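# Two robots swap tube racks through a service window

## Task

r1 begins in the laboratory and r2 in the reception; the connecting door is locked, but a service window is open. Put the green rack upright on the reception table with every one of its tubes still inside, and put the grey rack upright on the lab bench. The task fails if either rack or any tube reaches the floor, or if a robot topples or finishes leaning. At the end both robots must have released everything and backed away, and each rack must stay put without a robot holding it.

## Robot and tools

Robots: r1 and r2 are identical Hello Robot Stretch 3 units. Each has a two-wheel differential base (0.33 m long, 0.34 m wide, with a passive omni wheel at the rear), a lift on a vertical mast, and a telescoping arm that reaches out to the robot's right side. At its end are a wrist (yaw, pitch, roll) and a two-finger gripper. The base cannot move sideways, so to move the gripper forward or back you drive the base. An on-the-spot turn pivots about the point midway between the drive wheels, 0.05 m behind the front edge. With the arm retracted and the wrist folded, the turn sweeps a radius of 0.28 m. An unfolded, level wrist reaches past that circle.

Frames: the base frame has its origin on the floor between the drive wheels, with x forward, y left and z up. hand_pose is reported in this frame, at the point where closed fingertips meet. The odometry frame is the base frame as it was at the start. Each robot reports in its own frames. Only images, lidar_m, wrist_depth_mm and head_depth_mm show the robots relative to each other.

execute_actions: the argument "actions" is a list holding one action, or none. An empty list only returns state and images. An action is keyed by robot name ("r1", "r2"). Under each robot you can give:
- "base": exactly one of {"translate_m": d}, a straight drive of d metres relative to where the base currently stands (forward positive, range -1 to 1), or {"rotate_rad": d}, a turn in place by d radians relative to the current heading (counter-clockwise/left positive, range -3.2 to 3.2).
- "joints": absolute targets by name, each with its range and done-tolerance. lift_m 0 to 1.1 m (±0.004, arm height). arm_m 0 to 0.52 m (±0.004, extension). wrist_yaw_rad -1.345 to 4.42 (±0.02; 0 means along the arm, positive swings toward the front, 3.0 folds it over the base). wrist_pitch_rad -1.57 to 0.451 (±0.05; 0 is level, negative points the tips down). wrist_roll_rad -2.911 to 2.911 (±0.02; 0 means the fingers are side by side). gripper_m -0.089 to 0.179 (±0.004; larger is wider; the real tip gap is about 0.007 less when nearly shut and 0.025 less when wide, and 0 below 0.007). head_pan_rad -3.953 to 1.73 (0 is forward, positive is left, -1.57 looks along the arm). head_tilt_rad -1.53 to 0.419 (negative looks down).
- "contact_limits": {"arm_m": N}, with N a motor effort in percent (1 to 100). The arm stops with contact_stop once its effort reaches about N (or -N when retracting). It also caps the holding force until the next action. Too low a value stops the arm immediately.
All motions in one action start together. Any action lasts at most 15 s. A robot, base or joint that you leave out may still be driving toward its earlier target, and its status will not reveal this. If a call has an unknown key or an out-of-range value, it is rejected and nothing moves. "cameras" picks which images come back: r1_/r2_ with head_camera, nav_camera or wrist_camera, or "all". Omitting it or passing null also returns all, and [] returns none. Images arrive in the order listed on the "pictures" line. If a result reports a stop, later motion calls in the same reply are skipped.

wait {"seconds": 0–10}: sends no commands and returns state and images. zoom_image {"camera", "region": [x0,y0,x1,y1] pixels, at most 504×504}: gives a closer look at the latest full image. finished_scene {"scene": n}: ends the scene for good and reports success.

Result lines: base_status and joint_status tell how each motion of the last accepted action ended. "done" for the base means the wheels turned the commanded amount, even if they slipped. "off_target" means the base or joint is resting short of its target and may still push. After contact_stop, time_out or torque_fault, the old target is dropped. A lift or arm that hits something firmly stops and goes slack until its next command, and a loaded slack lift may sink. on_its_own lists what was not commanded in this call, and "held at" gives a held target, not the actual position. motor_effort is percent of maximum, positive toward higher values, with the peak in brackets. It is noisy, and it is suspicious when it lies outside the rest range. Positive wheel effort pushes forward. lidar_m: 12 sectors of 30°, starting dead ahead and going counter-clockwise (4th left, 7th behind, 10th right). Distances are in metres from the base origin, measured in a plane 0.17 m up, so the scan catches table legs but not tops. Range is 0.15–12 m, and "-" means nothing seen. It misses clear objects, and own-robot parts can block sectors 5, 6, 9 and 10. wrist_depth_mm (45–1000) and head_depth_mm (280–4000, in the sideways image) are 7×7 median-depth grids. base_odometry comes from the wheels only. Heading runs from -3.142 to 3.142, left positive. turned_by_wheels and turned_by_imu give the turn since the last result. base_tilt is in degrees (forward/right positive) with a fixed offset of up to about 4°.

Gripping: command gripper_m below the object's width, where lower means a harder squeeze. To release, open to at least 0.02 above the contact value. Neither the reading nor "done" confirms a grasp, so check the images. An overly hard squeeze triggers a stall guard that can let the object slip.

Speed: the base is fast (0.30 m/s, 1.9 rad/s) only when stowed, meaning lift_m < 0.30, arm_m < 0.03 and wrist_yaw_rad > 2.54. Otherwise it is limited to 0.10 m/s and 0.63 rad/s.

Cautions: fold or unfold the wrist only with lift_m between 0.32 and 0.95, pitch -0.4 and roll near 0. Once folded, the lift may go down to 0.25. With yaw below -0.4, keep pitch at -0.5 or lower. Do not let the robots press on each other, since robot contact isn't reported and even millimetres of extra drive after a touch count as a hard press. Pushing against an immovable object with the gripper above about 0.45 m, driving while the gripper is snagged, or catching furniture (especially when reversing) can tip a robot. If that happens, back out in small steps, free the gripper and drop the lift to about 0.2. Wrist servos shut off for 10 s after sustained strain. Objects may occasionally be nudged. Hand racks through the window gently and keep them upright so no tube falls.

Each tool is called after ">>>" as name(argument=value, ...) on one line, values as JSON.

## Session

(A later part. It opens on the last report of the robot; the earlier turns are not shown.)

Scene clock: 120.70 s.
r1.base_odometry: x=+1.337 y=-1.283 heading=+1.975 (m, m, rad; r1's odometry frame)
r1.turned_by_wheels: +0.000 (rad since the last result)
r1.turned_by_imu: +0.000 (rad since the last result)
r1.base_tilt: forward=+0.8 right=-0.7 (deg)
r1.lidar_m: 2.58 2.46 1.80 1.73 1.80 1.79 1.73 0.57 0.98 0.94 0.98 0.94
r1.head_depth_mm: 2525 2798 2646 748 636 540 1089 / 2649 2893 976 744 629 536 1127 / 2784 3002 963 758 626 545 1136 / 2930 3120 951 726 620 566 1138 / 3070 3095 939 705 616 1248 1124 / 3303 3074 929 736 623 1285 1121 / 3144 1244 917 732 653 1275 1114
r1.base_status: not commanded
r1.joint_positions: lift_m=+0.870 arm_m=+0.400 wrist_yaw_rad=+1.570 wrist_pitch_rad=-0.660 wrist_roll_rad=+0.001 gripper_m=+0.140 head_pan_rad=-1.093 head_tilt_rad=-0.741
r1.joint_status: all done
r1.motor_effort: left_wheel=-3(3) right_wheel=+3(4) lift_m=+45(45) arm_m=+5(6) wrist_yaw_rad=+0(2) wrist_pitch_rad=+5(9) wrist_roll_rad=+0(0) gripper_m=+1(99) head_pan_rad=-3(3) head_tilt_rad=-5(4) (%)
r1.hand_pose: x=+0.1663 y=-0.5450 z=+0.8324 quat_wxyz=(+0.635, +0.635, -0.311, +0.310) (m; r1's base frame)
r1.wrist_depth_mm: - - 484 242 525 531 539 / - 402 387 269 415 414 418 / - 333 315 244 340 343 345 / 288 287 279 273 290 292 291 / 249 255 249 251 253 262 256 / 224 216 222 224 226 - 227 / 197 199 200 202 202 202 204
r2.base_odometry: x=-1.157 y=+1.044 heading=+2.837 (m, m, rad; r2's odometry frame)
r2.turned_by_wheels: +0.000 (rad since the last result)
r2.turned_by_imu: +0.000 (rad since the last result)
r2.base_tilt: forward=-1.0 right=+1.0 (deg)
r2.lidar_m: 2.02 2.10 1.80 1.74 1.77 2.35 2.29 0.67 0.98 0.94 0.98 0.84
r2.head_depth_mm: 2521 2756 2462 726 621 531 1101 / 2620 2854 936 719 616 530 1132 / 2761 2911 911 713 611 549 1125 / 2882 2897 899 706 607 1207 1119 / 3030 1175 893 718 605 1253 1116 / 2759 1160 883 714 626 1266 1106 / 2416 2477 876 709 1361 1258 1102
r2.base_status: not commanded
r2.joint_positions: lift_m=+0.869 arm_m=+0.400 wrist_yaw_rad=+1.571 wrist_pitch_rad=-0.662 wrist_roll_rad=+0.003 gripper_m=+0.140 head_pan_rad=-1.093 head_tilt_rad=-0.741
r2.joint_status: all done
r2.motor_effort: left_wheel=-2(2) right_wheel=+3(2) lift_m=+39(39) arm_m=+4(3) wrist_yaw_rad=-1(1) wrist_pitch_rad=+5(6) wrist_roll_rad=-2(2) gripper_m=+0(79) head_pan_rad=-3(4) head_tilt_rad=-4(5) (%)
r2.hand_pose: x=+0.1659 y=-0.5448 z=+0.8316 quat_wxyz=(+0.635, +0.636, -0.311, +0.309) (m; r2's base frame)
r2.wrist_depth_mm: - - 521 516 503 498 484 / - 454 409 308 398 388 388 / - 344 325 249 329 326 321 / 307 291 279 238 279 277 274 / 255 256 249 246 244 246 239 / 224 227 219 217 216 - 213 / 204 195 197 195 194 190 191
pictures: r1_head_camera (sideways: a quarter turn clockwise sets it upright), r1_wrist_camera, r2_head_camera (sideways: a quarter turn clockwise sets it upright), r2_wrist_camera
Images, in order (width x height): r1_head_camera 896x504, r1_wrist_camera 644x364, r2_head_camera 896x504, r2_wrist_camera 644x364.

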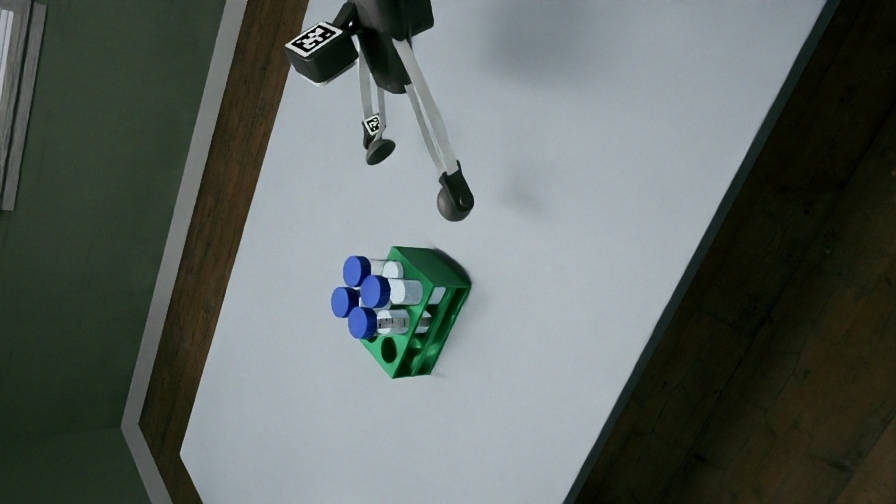

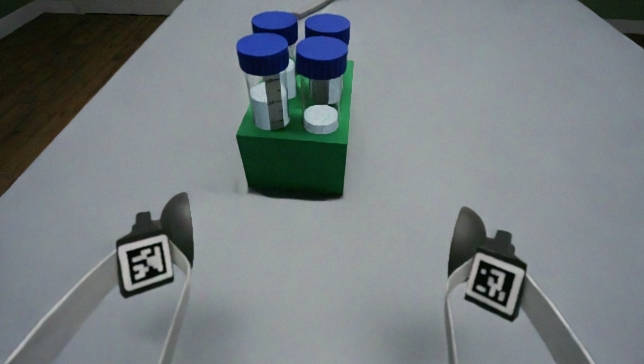

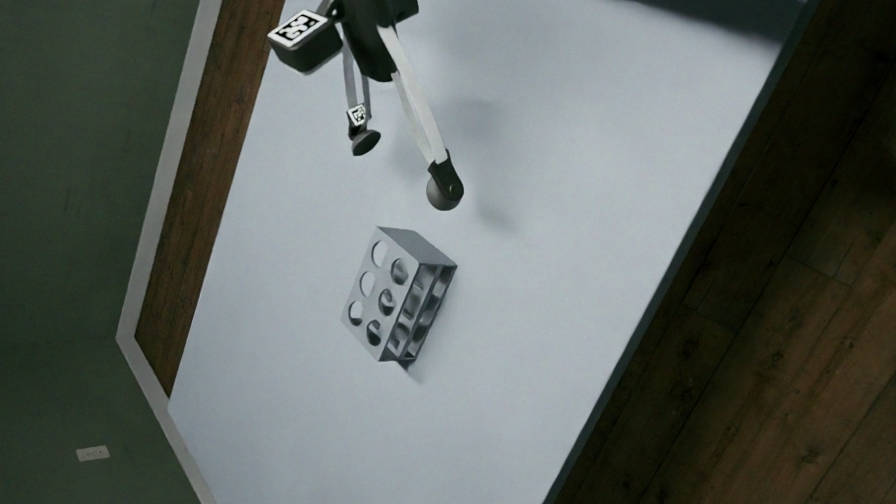

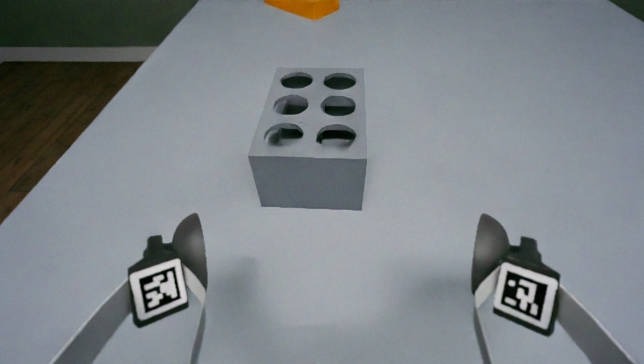

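>>> execute_actions(actions=[{"r1":{"base":{"translate_m":0.11},"joints":{"wrist_yaw_rad":1.47,"arm_m":0.366,"lift_m":0.835}},"r2":{"base":{"translate_m":0.11},"joints":{"wrist_yaw_rad":1.55,"arm_m":0.375,"lift_m":0.839}}}], cameras=["r1_wrist_camera","r2_wrist_camera","r1_head_camera","r2_head_camera"])

Scene clock: 138.30 s.
r1.base_odometry: x=+1.294 y=-1.182 heading=+1.975 (m, m, rad; r1's odometry frame)
r1.turned_by_wheels: +0.000 (rad since the last result)
r1.turned_by_imu: +0.000 (rad since the last result)
r1.base_tilt: forward=+0.8 right=-0.6 (deg)
r1.lidar_m: 2.47 2.46 1.80 1.74 1.80 1.91 1.83 0.67 0.98 0.94 0.98 0.84
r1.head_depth_mm: 2567 2823 1005 725 636 539 1090 / 2656 2898 978 745 629 536 1127 / 2720 3013 959 677 625 545 1140 / 2915 3113 950 693 622 565 1129 / 3075 3122 940 743 616 1242 1129 / 3257 3074 926 738 624 1279 1121 / 3010 2993 918 729 652 1269 1112
r1.base_status: done
r1.joint_positions: lift_m=+0.835 arm_m=+0.366 wrist_yaw_rad=+1.472 wrist_pitch_rad=-0.660 wrist_roll_rad=+0.001 gripper_m=+0.140 head_pan_rad=-1.093 head_tilt_rad=-0.741
r1.joint_status: all done
r1.motor_effort: left_wheel=-4(5) right_wheel=+3(9) lift_m=+29(43) arm_m=-2(4) wrist_yaw_rad=+0(0) wrist_pitch_rad=+5(5) wrist_roll_rad=+1(0) gripper_m=+0(0) head_pan_rad=-4(3) head_tilt_rad=-4(5) (%)
r1.hand_pose: x=+0.1653 y=-0.5300 z=+0.7977 quat_wxyz=(+0.650, +0.619, -0.342, +0.278) (m; r1's base frame)
r1.wrist_depth_mm: - 423 421 434 433 441 446 / - 335 115 127 344 345 350 / 284 281 103 105 277 289 289 / 242 242 138 154 244 247 249 / 208 214 143 144 208 220 215 / 189 181 179 171 186 - 190 / - 168 168 168 170 170 171
r2.base_odometry: x=-1.262 y=+1.077 heading=+2.837 (m, m, rad; r2's odometry frame)
r2.turned_by_wheels: +0.000 (rad since the last result)
r2.turned_by_imu: +0.000 (rad since the last result)
r2.base_tilt: forward=-0.9 right=+1.0 (deg)
r2.lidar_m: 1.92 1.99 1.81 1.74 1.80 2.46 2.40 0.77 0.98 0.94 0.98 0.74
r2.head_depth_mm: 2531 2762 967 706 621 531 1095 / 2634 2846 923 719 616 530 1135 / 2772 2958 910 686 612 548 1130 / 2900 2892 902 700 608 1207 1120 / 2989 1173 894 720 604 1253 1113 / 2621 2668 883 714 626 1260 1112 / 2298 2465 873 710 1358 1255 1104
r2.base_status: done
r2.joint_positions: lift_m=+0.840 arm_m=+0.375 wrist_yaw_rad=+1.552 wrist_pitch_rad=-0.663 wrist_roll_rad=+0.003 gripper_m=+0.140 head_pan_rad=-1.093 head_tilt_rad=-0.741
r2.joint_status: all done
r2.motor_effort: left_wheel=-2(2) right_wheel=+2(8) lift_m=+17(38) arm_m=-3(4) wrist_yaw_rad=-2(3) wrist_pitch_rad=+5(5) wrist_roll_rad=-2(2) gripper_m=+0(0) head_pan_rad=-4(4) head_tilt_rad=-6(5) (%)
r2.hand_pose: x=+0.1657 y=-0.5240 z=+0.8015 quat_wxyz=(+0.638, +0.633, -0.317, +0.303) (m; r2's base frame)
r2.wrist_depth_mm: - - 447 430 433 422 415 / - 359 351 349 339 338 333 / - 293 288 206 265 278 276 / 253 248 241 200 227 238 235 / 215 218 203 172 176 212 206 / 192 196 134 130 132 - 184 / 175 168 167 162 163 162 165
pictures: r1_head_camera (sideways: a quarter turn clockwise sets it upright), r1_wrist_camera, r2_head_camera (sideways: a quarter turn clockwise sets it upright), r2_wrist_camera
Images, in order (width x height): r1_head_camera 896x504, r1_wrist_camera 644x364, r2_head_camera 896x504, r2_wrist_camera 644x364.

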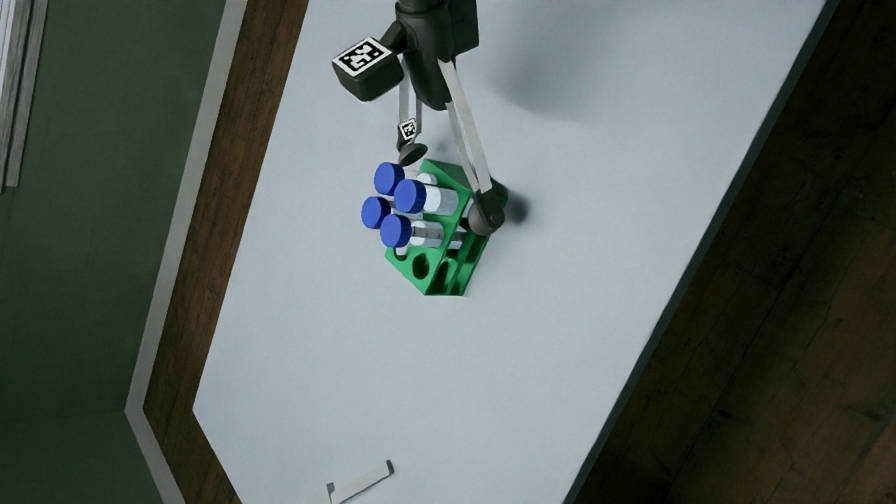

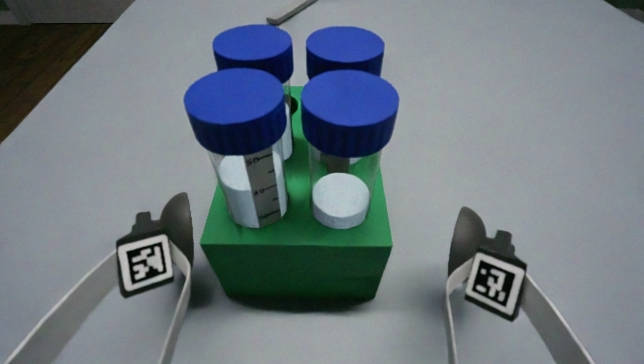

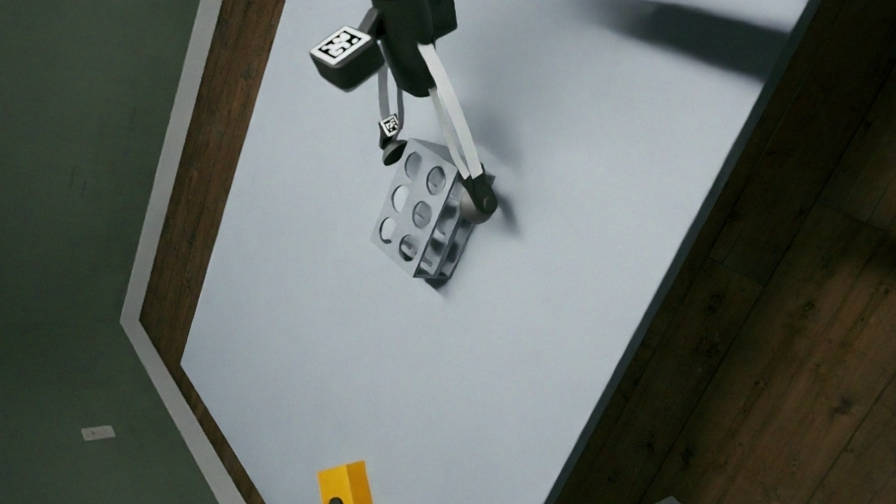

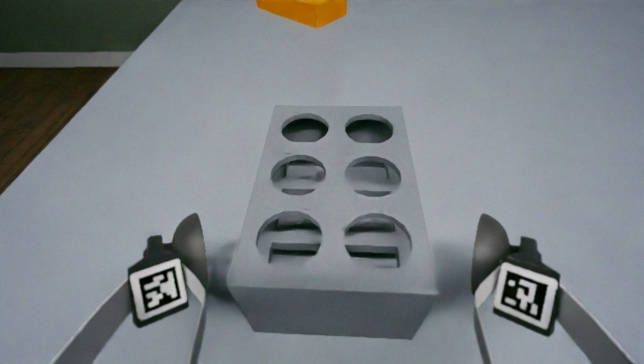

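>>> execute_actions(actions=[{"r1":{"base":{"translate_m":0.03},"joints":{"arm_m":0.359}},"r2":{"base":{"translate_m":0.027},"joints":{"arm_m":0.371}}}], cameras=[])

>>> execute_actions(actions=[{"r1":{"joints":{"gripper_m":0.053}},"r2":{"joints":{"gripper_m":0.045}}}], cameras=["r1_wrist_camera","r2_wrist_camera","r1_head_camera","r2_head_camera"])

Scene clock: 149.07 s.
r1.base_odometry: x=+1.282 y=-1.154 heading=+1.975 (m, m, rad; r1's odometry frame)
r1.turned_by_wheels: +0.000 (rad since the last result)
r1.turned_by_imu: +0.000 (rad since the last result)
r1.base_tilt: forward=+0.6 right=-0.7 (deg)
r1.lidar_m: 2.44 2.46 1.80 1.73 1.80 1.95 1.86 0.70 0.98 0.94 0.98 0.81
r1.head_depth_mm: 2567 2846 1005 727 635 541 1095 / 2628 2889 980 721 630 536 1123 / 2791 2984 961 647 624 544 1135 / 2891 3130 953 721 621 566 1129 / 3085 3125 940 745 618 1242 1128 / 3132 3080 926 739 626 1292 1120 / 2982 3053 917 729 652 1273 1114
r1.base_status: done
r1.joint_positions: lift_m=+0.835 arm_m=+0.359 wrist_yaw_rad=+1.471 wrist_pitch_rad=-0.660 wrist_roll_rad=+0.001 gripper_m=+0.140 head_pan_rad=-1.093 head_tilt_rad=-0.741
r1.joint_status: all done
r1.motor_effort: left_wheel=-4(5) right_wheel=+3(9) lift_m=+28(29) arm_m=-3(5) wrist_yaw_rad=-1(2) wrist_pitch_rad=+5(5) wrist_roll_rad=+0(1) gripper_m=+1(0) head_pan_rad=-3(3) head_tilt_rad=-4(4) (%)
r1.hand_pose: x=+0.1653 y=-0.5230 z=+0.7977 quat_wxyz=(+0.650, +0.619, -0.342, +0.278) (m; r1's base frame)
r1.wrist_depth_mm: - 428 425 426 433 440 446 / - 338 126 118 316 345 350 / 291 281 96 109 105 289 293 / 239 240 82 87 85 248 247 / 208 215 109 131 136 220 216 / 190 182 126 124 128 - 190 / - 167 157 142 164 170 171
r2.base_odometry: x=-1.288 y=+1.085 heading=+2.837 (m, m, rad; r2's odometry frame)
r2.turned_by_wheels: +0.000 (rad since the last result)
r2.turned_by_imu: +0.000 (rad since the last result)
r2.base_tilt: forward=-1.0 right=+0.9 (deg)
r2.lidar_m: 1.89 1.96 1.81 1.74 1.80 2.46 2.43 0.79 0.98 0.94 0.98 0.71
r2.head_depth_mm: 2503 2755 966 705 619 532 1094 / 2635 2866 921 701 616 530 1131 / 2768 2946 910 684 612 548 1126 / 2940 2893 901 702 608 1207 1123 / 2979 1169 893 721 604 1249 1110 / 2577 2699 882 714 626 1266 1110 / 2264 2457 874 710 1363 1256 1103
r2.base_status: done
r2.joint_positions: lift_m=+0.840 arm_m=+0.371 wrist_yaw_rad=+1.552 wrist_pitch_rad=-0.663 wrist_roll_rad=+0.003 gripper_m=+0.140 head_pan_rad=-1.093 head_tilt_rad=-0.741
r2.joint_status: all done
r2.motor_effort: left_wheel=-2(3) right_wheel=+3(8) lift_m=+16(16) arm_m=-4(4) wrist_yaw_rad=-2(3) wrist_pitch_rad=+5(5) wrist_roll_rad=-2(2) gripper_m=+0(0) head_pan_rad=-3(5) head_tilt_rad=-5(4) (%)
r2.hand_pose: x=+0.1657 y=-0.5200 z=+0.8015 quat_wxyz=(+0.638, +0.633, -0.317, +0.303) (m; r2's base frame)
r2.wrist_depth_mm: - - 450 417 430 423 418 / - 356 353 346 343 337 332 / - 294 290 287 281 279 278 / 256 249 244 169 208 238 235 / 217 218 207 142 181 213 206 / 191 195 157 157 151 - 183 / 175 167 119 113 113 163 165
pictures: none
No camera images: the call's "cameras" was empty. Leave "cameras" out to get every camera's image.

Scene clock: 150.50 s.
r1.base_odometry: x=+1.282 y=-1.154 heading=+1.975 (m, m, rad; r1's odometry frame)
r1.turned_by_wheels: +0.000 (rad since the last result)
r1.turned_by_imu: +0.000 (rad since the last result)
r1.base_tilt: forward=+0.7 right=-0.8 (deg)
r1.lidar_m: 2.44 2.45 1.80 1.73 1.80 1.94 1.87 0.70 0.98 0.94 0.98 0.81
r1.head_depth_mm: 2515 2817 1006 727 637 541 1089 / 2660 2901 982 723 632 536 1123 / 2808 3007 962 646 626 546 1137 / 2917 3115 953 711 621 567 1135 / 3106 3146 939 745 617 1243 1127 / 3266 3115 931 738 626 1280 1120 / 2934 3007 920 733 654 1275 1116
r1.base_status: not commanded
r1.joint_positions: lift_m=+0.835 arm_m=+0.359 wrist_yaw_rad=+1.474 wrist_pitch_rad=-0.646 wrist_roll_rad=-0.003 gripper_m=+0.054 head_pan_rad=-1.093 head_tilt_rad=-0.741
r1.joint_status: all done
r1.motor_effort: left_wheel=-3(4) right_wheel=+3(3) lift_m=+28(28) arm_m=-2(3) wrist_yaw_rad=-3(3) wrist_pitch_rad=-2(5) wrist_roll_rad=+3(3) gripper_m=-23(100) head_pan_rad=-3(3) head_tilt_rad=-4(5) (%)
r1.hand_pose: x=+0.1679 y=-0.5227 z=+0.8005 quat_wxyz=(+0.648, +0.616, -0.344, +0.285) (m; r1's base frame)
r1.wrist_depth_mm: - 462 445 460 457 466 483 / - 349 335 128 361 364 365 / 297 290 108 113 110 300 303 / 244 245 88 90 87 255 255 / 213 215 90 139 89 220 222 / 188 186 126 127 127 195 196 / 172 169 150 135 158 173 174
r2.base_odometry: x=-1.288 y=+1.085 heading=+2.837 (m, m, rad; r2's odometry frame)
r2.turned_by_wheels: +0.000 (rad since the last result)
r2.turned_by_imu: +0.000 (rad since the last result)
r2.base_tilt: forward=-0.9 right=+1.0 (deg)
r2.lidar_m: 1.89 1.96 1.80 1.74 1.81 2.45 2.42 0.79 0.98 0.94 0.97 0.72
r2.head_depth_mm: 2514 2746 967 705 620 533 1096 / 2633 2851 920 697 616 531 1133 / 2769 2949 913 682 612 548 1126 / 2910 2895 902 700 608 1209 1122 / 2954 2847 893 719 603 1251 1114 / 2586 2694 885 715 627 1259 1111 / 2273 2460 876 708 1364 1258 1099
r2.base_status: not commanded
r2.joint_positions: lift_m=+0.840 arm_m=+0.371 wrist_yaw_rad=+1.549 wrist_pitch_rad=-0.648 wrist_roll_rad=+0.003 gripper_m=+0.046 head_pan_rad=-1.093 head_tilt_rad=-0.741
r2.joint_status: all done
r2.motor_effort: left_wheel=-2(2) right_wheel=+5(4) lift_m=+16(16) arm_m=-3(3) wrist_yaw_rad=+1(2) wrist_pitch_rad=-1(5) wrist_roll_rad=-2(2) gripper_m=-20(92) head_pan_rad=-4(4) head_tilt_rad=-5(4) (%)
r2.hand_pose: x=+0.1684 y=-0.5206 z=+0.8044 quat_wxyz=(+0.636, +0.630, -0.322, +0.307) (m; r2's base frame)
r2.wrist_depth_mm: - - 465 432 455 450 434 / - 387 367 362 356 351 346 / - 303 298 294 295 288 287 / 266 254 251 170 209 245 241 / 222 220 184 184 177 214 211 / 195 195 136 136 134 191 186 / 174 173 166 115 118 165 167
pictures: r1_head_camera (sideways: a quarter turn clockwise sets it upright), r1_wrist_camera, r2_head_camera (sideways: a quarter turn clockwise sets it upright), r2_wrist_camera
Images, in order (width x height): r1_head_camera 896x504, r1_wrist_camera 644x364, r2_head_camera 896x504, r2_wrist_camera 644x364.

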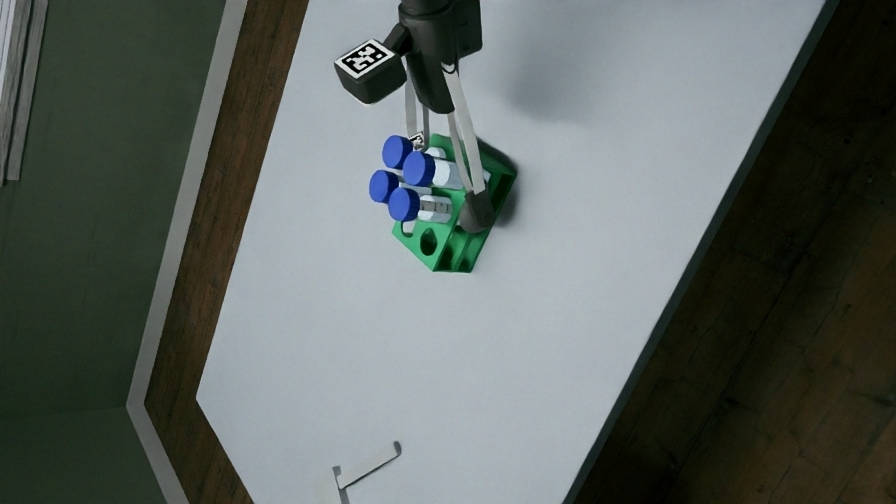

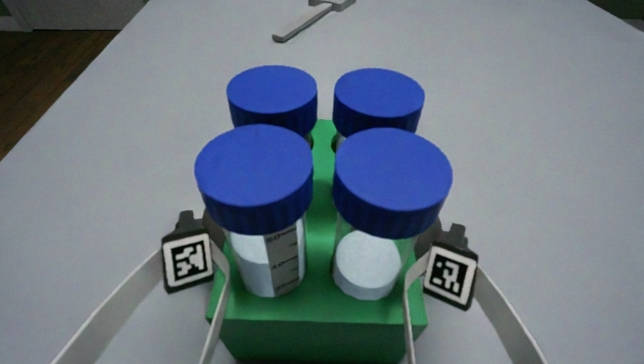

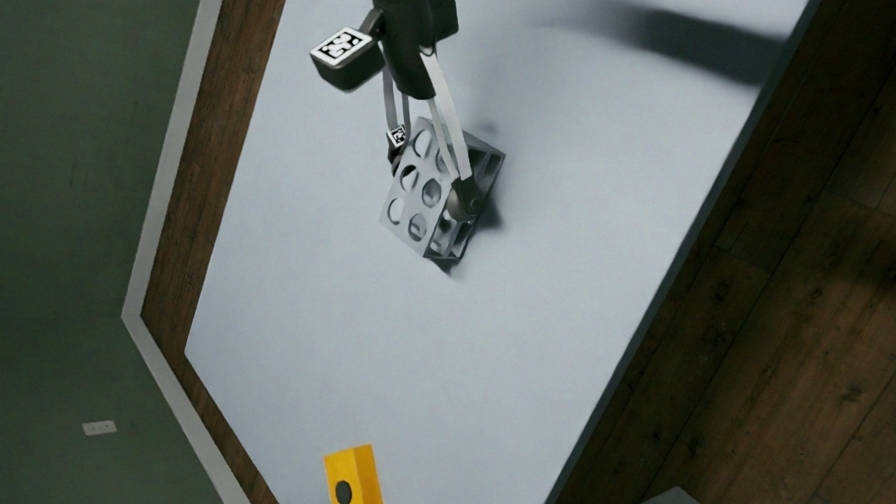

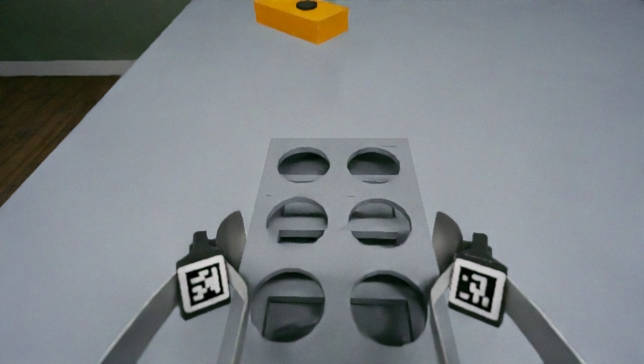

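>>> execute_actions(actions=[{"r1":{"joints":{"lift_m":0.865}},"r2":{"joints":{"lift_m":0.87}}}], cameras=["r1_wrist_camera","r2_wrist_camera","r1_head_camera","r2_head_camera"])

Scene clock: 154.87 s.
r1.base_odometry: x=+1.282 y=-1.154 heading=+1.975 (m, m, rad; r1's odometry frame)
r1.turned_by_wheels: +0.000 (rad since the last result)
r1.turned_by_imu: +0.000 (rad since the last result)
r1.base_tilt: forward=+0.8 right=-0.8 (deg)
r1.lidar_m: 2.44 2.46 1.80 1.73 1.80 1.94 1.87 0.70 0.98 0.94 0.98 0.81
r1.head_depth_mm: 2546 2824 2560 726 634 540 1087 / 2640 2936 1000 719 632 537 1125 / 2779 3003 965 646 628 544 1142 / 2893 3141 951 707 620 566 1134 / 3092 3134 942 745 617 1249 1129 / 3217 3061 929 740 623 1281 1116 / 2956 2987 918 732 655 1278 1114
r1.base_status: not commanded
r1.joint_positions: lift_m=+0.865 arm_m=+0.359 wrist_yaw_rad=+1.471 wrist_pitch_rad=-0.683 wrist_roll_rad=-0.003 gripper_m=+0.054 head_pan_rad=-1.093 head_tilt_rad=-0.741
r1.joint_status: all done
r1.motor_effort: left_wheel=-3(4) right_wheel=+3(3) lift_m=+48(48) arm_m=-2(2) wrist_yaw_rad=-2(3) wrist_pitch_rad=+16(17) wrist_roll_rad=+3(3) gripper_m=-21(24) head_pan_rad=-4(3) head_tilt_rad=-3(3) (%)
r1.hand_pose: x=+0.1612 y=-0.5226 z=+0.8229 quat_wxyz=(+0.654, +0.622, -0.334, +0.272) (m; r1's base frame)
r1.wrist_depth_mm: - 506 458 464 473 480 487 / - 373 362 358 382 383 388 / - 313 104 106 105 322 323 / 274 270 88 88 88 275 279 / 233 237 80 83 80 240 241 / 209 210 127 127 128 217 217 / 193 191 185 140 185 193 195
r2.base_odometry: x=-1.288 y=+1.085 heading=+2.837 (m, m, rad; r2's odometry frame)
r2.turned_by_wheels: +0.000 (rad since the last result)
r2.turned_by_imu: +0.000 (rad since the last result)
r2.base_tilt: forward=-1.0 right=+0.9 (deg)
r2.lidar_m: 1.90 1.96 1.81 1.74 1.81 2.46 2.43 0.79 0.98 0.94 0.98 0.71
r2.head_depth_mm: 2514 2728 999 721 620 532 1094 / 2609 2848 948 702 617 530 1134 / 2761 2913 913 674 612 549 1124 / 2905 2904 899 699 608 1210 1119 / 2963 1174 892 719 604 1248 1115 / 2593 2678 882 714 627 1264 1109 / 2281 2450 874 707 1366 1255 1106
r2.base_status: not commanded
r2.joint_positions: lift_m=+0.869 arm_m=+0.371 wrist_yaw_rad=+1.549 wrist_pitch_rad=-0.673 wrist_roll_rad=+0.003 gripper_m=+0.046 head_pan_rad=-1.093 head_tilt_rad=-0.741
r2.joint_status: all done
r2.motor_effort: left_wheel=-2(2) right_wheel=+3(4) lift_m=+40(41) arm_m=-4(3) wrist_yaw_rad=+0(0) wrist_pitch_rad=+9(9) wrist_roll_rad=-2(2) gripper_m=-18(19) head_pan_rad=-4(3) head_tilt_rad=-5(4) (%)
r2.hand_pose: x=+0.1639 y=-0.5205 z=+0.8295 quat_wxyz=(+0.640, +0.634, -0.314, +0.299) (m; r2's base frame)
r2.wrist_depth_mm: - - 500 451 487 474 459 / - 443 398 394 389 385 376 / - 335 328 191 301 321 314 / - 284 274 156 199 271 272 / 255 247 208 178 171 240 237 / 220 221 135 135 134 217 210 / 198 197 176 123 167 190 190
pictures: r1_head_camera (sideways: a quarter turn clockwise sets it upright), r1_wrist_camera, r2_head_camera (sideways: a quarter turn clockwise sets it upright), r2_wrist_camera
Images, in order (width x height): r1_head_camera 896x504, r1_wrist_camera 644x364, r2_head_camera 896x504, r2_wrist_camera 644x364.

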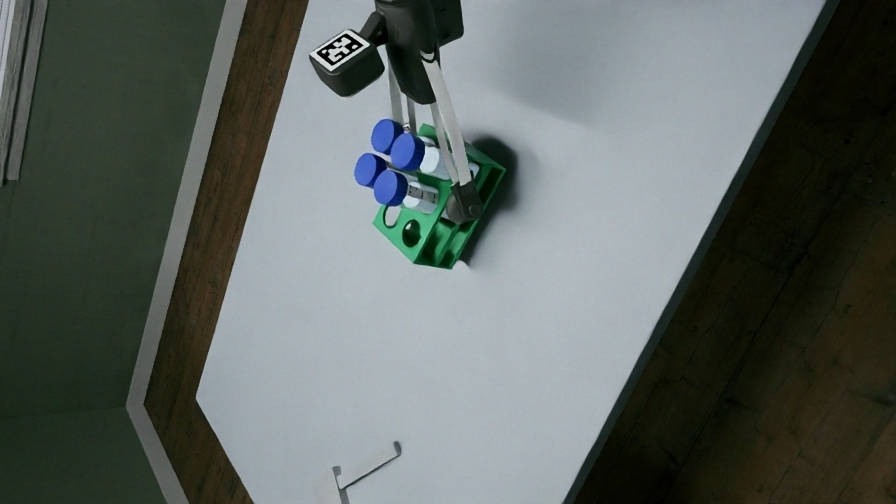

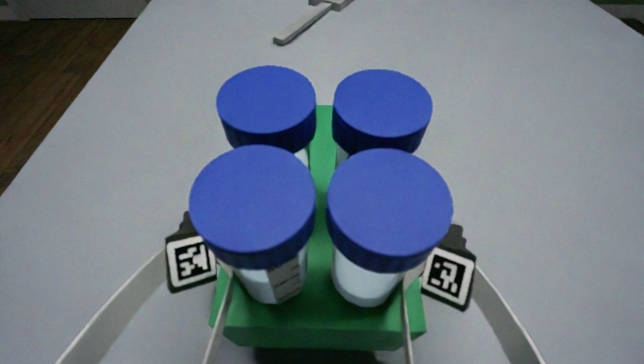

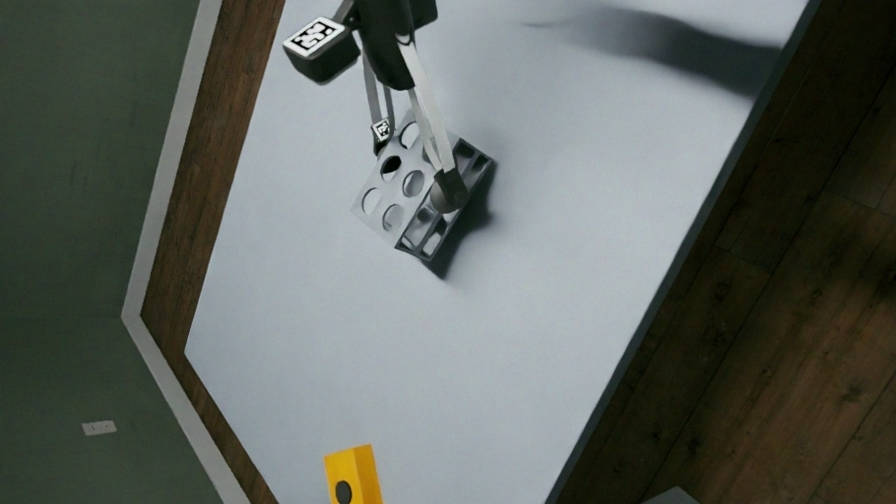

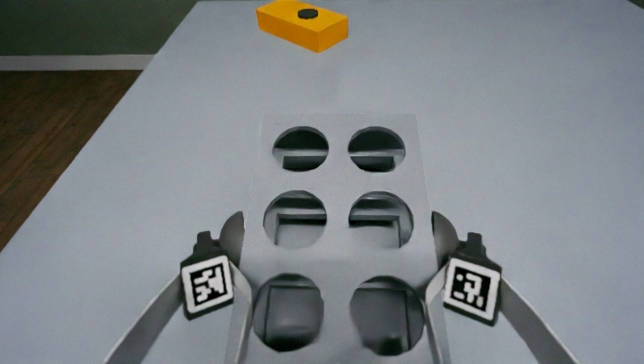

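>>> execute_actions(actions=[], cameras=["r1_wrist_camera","r2_wrist_camera"])

Scene clock: 160.13 s.
r1.base_odometry: x=+1.282 y=-1.154 heading=+1.975 (m, m, rad; r1's odometry frame)
r1.turned_by_wheels: +0.000 (rad since the last result)
r1.turned_by_imu: +0.000 (rad since the last result)
r1.base_tilt: forward=+0.8 right=-0.6 (deg)
r1.lidar_m: 2.44 2.46 1.80 1.73 1.81 1.94 1.87 0.70 0.98 0.94 0.98 0.81
r1.head_depth_mm: 2548 2825 2530 730 636 540 1090 / 2659 2915 1007 719 630 535 1123 / 2796 2996 963 648 625 546 1140 / 2950 3157 950 708 621 567 1130 / 3073 3167 939 746 616 1249 1123 / 3216 3066 932 738 626 1285 1122 / 2977 3063 919 732 652 1274 1123
r1.base_status: not commanded
r1.joint_positions: lift_m=+0.865 arm_m=+0.359 wrist_yaw_rad=+1.471 wrist_pitch_rad=-0.683 wrist_roll_rad=-0.003 gripper_m=+0.054 head_pan_rad=-1.093 head_tilt_rad=-0.741
r1.joint_status: all done
r1.motor_effort: left_wheel=-3(4) right_wheel=+3(3) lift_m=+48(48) arm_m=-2(2) wrist_yaw_rad=-2(3) wrist_pitch_rad=+16(17) wrist_roll_rad=+3(3) gripper_m=-22(24) head_pan_rad=-3(3) head_tilt_rad=-4(3) (%)
r1.hand_pose: x=+0.1612 y=-0.5226 z=+0.8229 quat_wxyz=(+0.654, +0.622, -0.334, +0.272) (m; r1's base frame)
r1.wrist_depth_mm: - 505 466 465 473 480 482 / - 369 357 364 379 385 387 / - 311 104 106 105 324 323 / 271 269 87 88 88 278 277 / 235 237 80 83 80 242 243 / 209 211 126 127 128 218 216 / 193 190 185 141 186 194 195
r2.base_odometry: x=-1.288 y=+1.085 heading=+2.837 (m, m, rad; r2's odometry frame)
r2.turned_by_wheels: +0.000 (rad since the last result)
r2.turned_by_imu: +0.000 (rad since the last result)
r2.base_tilt: forward=-0.9 right=+0.8 (deg)
r2.lidar_m: 1.89 1.96 1.81 1.74 1.80 2.45 2.42 0.79 0.98 0.94 0.98 0.71
r2.head_depth_mm: 2514 2736 1001 722 621 531 1098 / 2637 2853 951 700 616 530 1126 / 2770 2909 909 675 612 549 1125 / 2889 2871 901 699 608 1209 1122 / 2995 1177 890 719 603 1253 1114 / 2577 2699 883 715 626 1266 1108 / 2280 2439 874 709 1357 1252 1107
r2.base_status: not commanded
r2.joint_positions: lift_m=+0.869 arm_m=+0.371 wrist_yaw_rad=+1.549 wrist_pitch_rad=-0.673 wrist_roll_rad=+0.003 gripper_m=+0.046 head_pan_rad=-1.093 head_tilt_rad=-0.741
r2.joint_status: all done
r2.motor_effort: left_wheel=-2(2) right_wheel=+3(4) lift_m=+39(41) arm_m=-4(3) wrist_yaw_rad=+0(0) wrist_pitch_rad=+9(9) wrist_roll_rad=-2(2) gripper_m=-18(19) head_pan_rad=-5(3) head_tilt_rad=-4(4) (%)
r2.hand_pose: x=+0.1639 y=-0.5205 z=+0.8295 quat_wxyz=(+0.640, +0.634, -0.314, +0.299) (m; r2's base frame)
r2.wrist_depth_mm: - - 505 450 484 479 466 / - 443 399 395 388 380 378 / - 336 330 190 297 321 315 / - 283 275 156 200 272 269 / 254 247 207 179 172 240 238 / 220 219 136 135 134 217 210 / 198 196 177 123 166 189 191
pictures: r1_wrist_camera, r2_wrist_camera
Images, in order (width x height): r1_wrist_camera 644x364, r2_wrist_camera 644x364.

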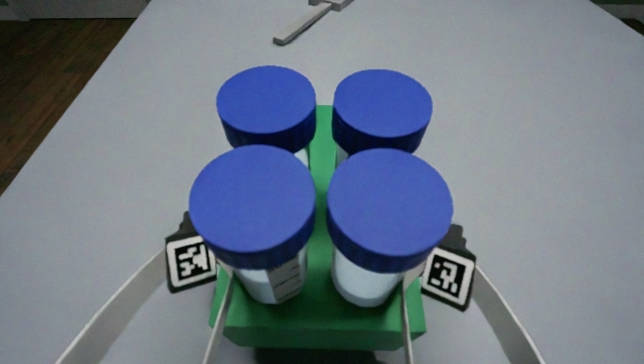

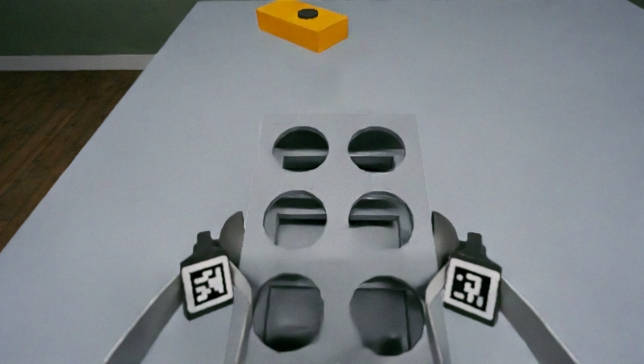

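>>> execute_actions(actions=[{"r1":{"base":{"translate_m":1.0},"joints":{"lift_m":0.95,"wrist_yaw_rad":0,"arm_m":0.02,"head_pan_rad":-0.35,"head_tilt_rad":-0.35}},"r2":{"base":{"translate_m":-1.0},"joints":{"lift_m":0.95,"wrist_yaw_rad":0,"arm_m":0.02,"head_pan_rad":-2.8,"head_tilt_rad":-0.35}}}])

Scene clock: 175.70 s.
r1.base_odometry: x=+0.889 y=-0.235 heading=+1.975 (m, m, rad; r1's odometry frame)
r1.turned_by_wheels: +0.000 (rad since the last result)
r1.turned_by_imu: +0.004 (rad since the last result)
r1.base_tilt: forward=+0.7 right=-0.7 (deg)
r1.lidar_m: 1.45 1.51 1.79 1.73 1.80 2.48 1.65 1.34 0.36 0.96 2.04 1.50
r1.head_depth_mm: 1484 1625 1759 1948 2128 1776 1410 / 1421 - - 1807 2022 1743 1392 / 1372 - - 1721 1908 1750 1377 / 1399 - - 1653 1792 1723 1376 / - - - 1576 1710 1722 1377 / - - 3634 1493 1639 1687 1359 / 1165 1237 1329 1432 1554 1617 1358
r1.base_status: done
r1.joint_positions: lift_m=+0.950 arm_m=+0.020 wrist_yaw_rad=+0.001 wrist_pitch_rad=-0.685 wrist_roll_rad=-0.003 gripper_m=+0.054 head_pan_rad=-0.357 head_tilt_rad=-0.359
r1.joint_status: all done
r1.motor_effort: left_wheel=-4(5) right_wheel=+3(9) lift_m=+47(50) arm_m=-3(3) wrist_yaw_rad=-1(4) wrist_pitch_rad=+16(17) wrist_roll_rad=+3(3) gripper_m=-22(22) head_pan_rad=+3(35) head_tilt_rad=+2(25) (%)
r1.hand_pose: x=-0.0215 y=-0.3484 z=+0.9076 quat_wxyz=(+0.667, +0.238, -0.665, -0.237) (m; r1's base frame)
r1.wrist_depth_mm: - - - - - 670 688 / - - - - 537 543 547 / - - 104 106 105 453 459 / - - 87 88 88 386 390 / - - 80 83 80 342 344 / - - 126 127 128 310 308 / 933 954 926 141 942 286 276
r2.base_odometry: x=-0.334 y=+0.785 heading=+2.837 (m, m, rad; r2's odometry frame)
r2.turned_by_wheels: +0.000 (rad since the last result)
r2.turned_by_imu: +0.005 (rad since the last result)
r2.base_tilt: forward=-1.0 right=+0.9 (deg)
r2.lidar_m: 1.67 2.47 1.80 1.72 1.76 1.49 1.43 1.48 2.03 0.97 0.37 1.34
r2.head_depth_mm: 1154 1231 1318 1417 1519 - - / 1207 1290 1371 1476 1595 1667 1399 / - - - 1543 1667 1689 1397 / - - - 1586 1744 1670 1423 / - - - 1664 1825 1667 - / - - - 1747 1904 1642 - / 1511 1639 1713 1833 1966 1689 -
r2.base_status: done
r2.joint_positions: lift_m=+0.949 arm_m=+0.020 wrist_yaw_rad=+0.001 wrist_pitch_rad=-0.675 wrist_roll_rad=+0.003 gripper_m=+0.046 head_pan_rad=-2.793 head_tilt_rad=-0.359
r2.joint_status: all done
r2.motor_effort: left_wheel=-2(4) right_wheel=+3(4) lift_m=+40(40) arm_m=-4(6) wrist_yaw_rad=-1(3) wrist_pitch_rad=+10(10) wrist_roll_rad=-2(2) gripper_m=-18(18) head_pan_rad=-3(35) head_tilt_rad=+5(33) (%)
r2.hand_pose: x=-0.0213 y=-0.3504 z=+0.9092 quat_wxyz=(+0.666, +0.234, -0.668, -0.234) (m; r2's base frame)
r2.wrist_depth_mm: 718 694 - - - - - / 559 553 602 - - - - / 460 456 799 191 - - - / 396 388 - 156 200 - - / 335 353 - 178 171 - - / 303 317 136 135 134 - - / 273 377 175 123 166 920 939
pictures: r1_head_camera (sideways: a quarter turn clockwise sets it upright), r1_nav_camera (sideways: a quarter turn counterclockwise sets it upright), r1_wrist_camera, r2_head_camera (sideways: a quarter turn clockwise sets it upright), r2_nav_camera (sideways: a quarter turn counterclockwise sets it upright), r2_wrist_camera
Images, in order (width x height): r1_head_camera 896x504, r1_nav_camera 672x504, r1_wrist_camera 644x364, r2_head_camera 896x504, r2_nav_camera 672x504, r2_wrist_camera 644x364.

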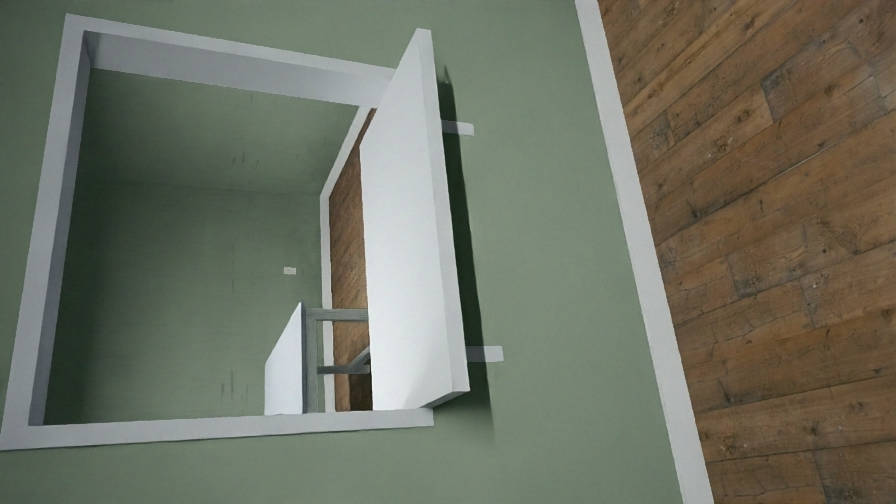

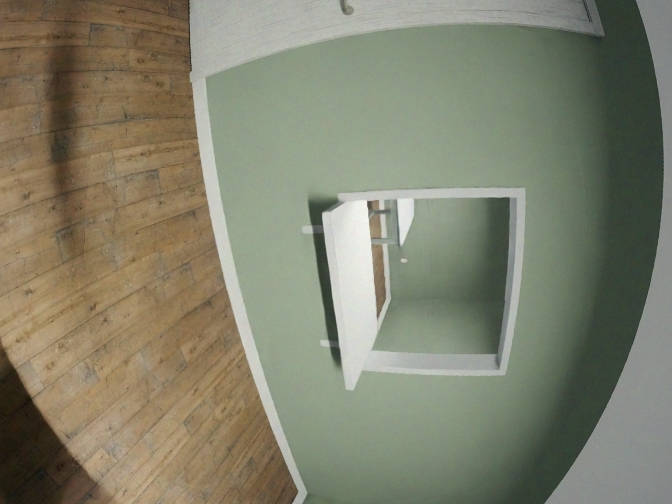

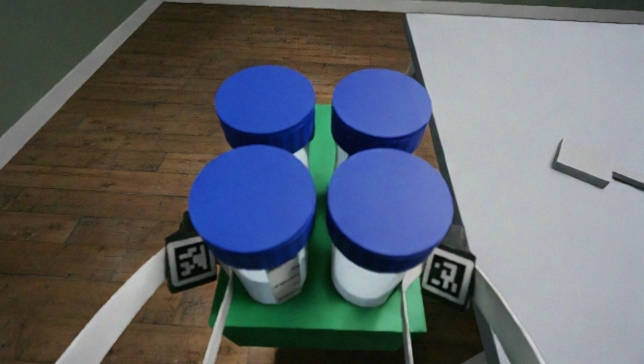

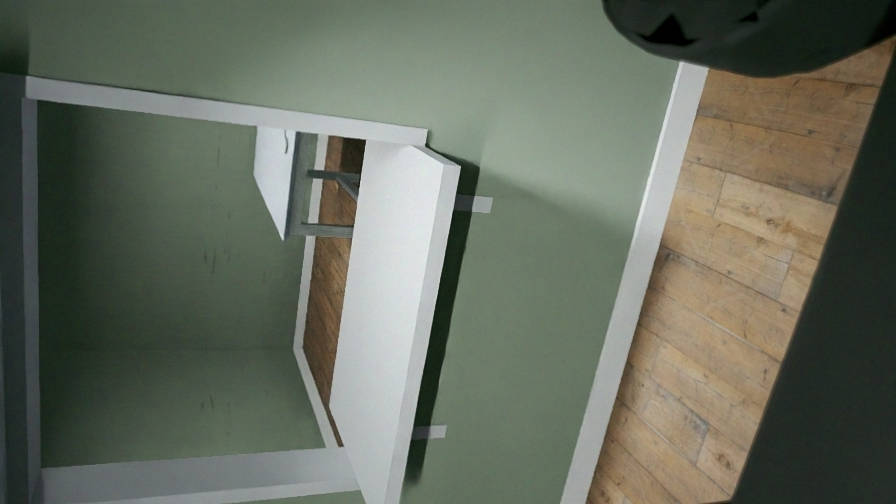

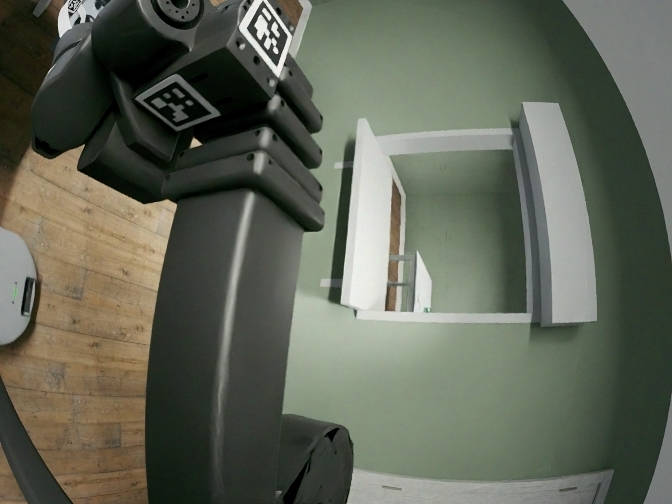

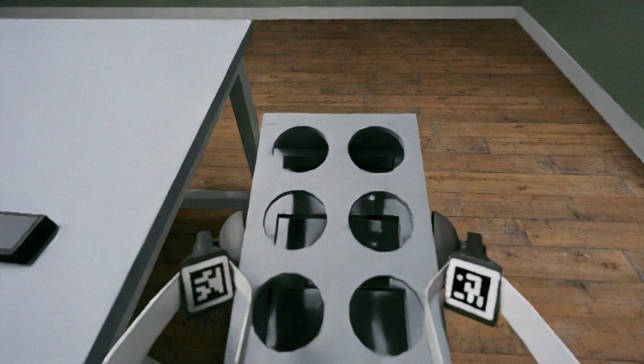

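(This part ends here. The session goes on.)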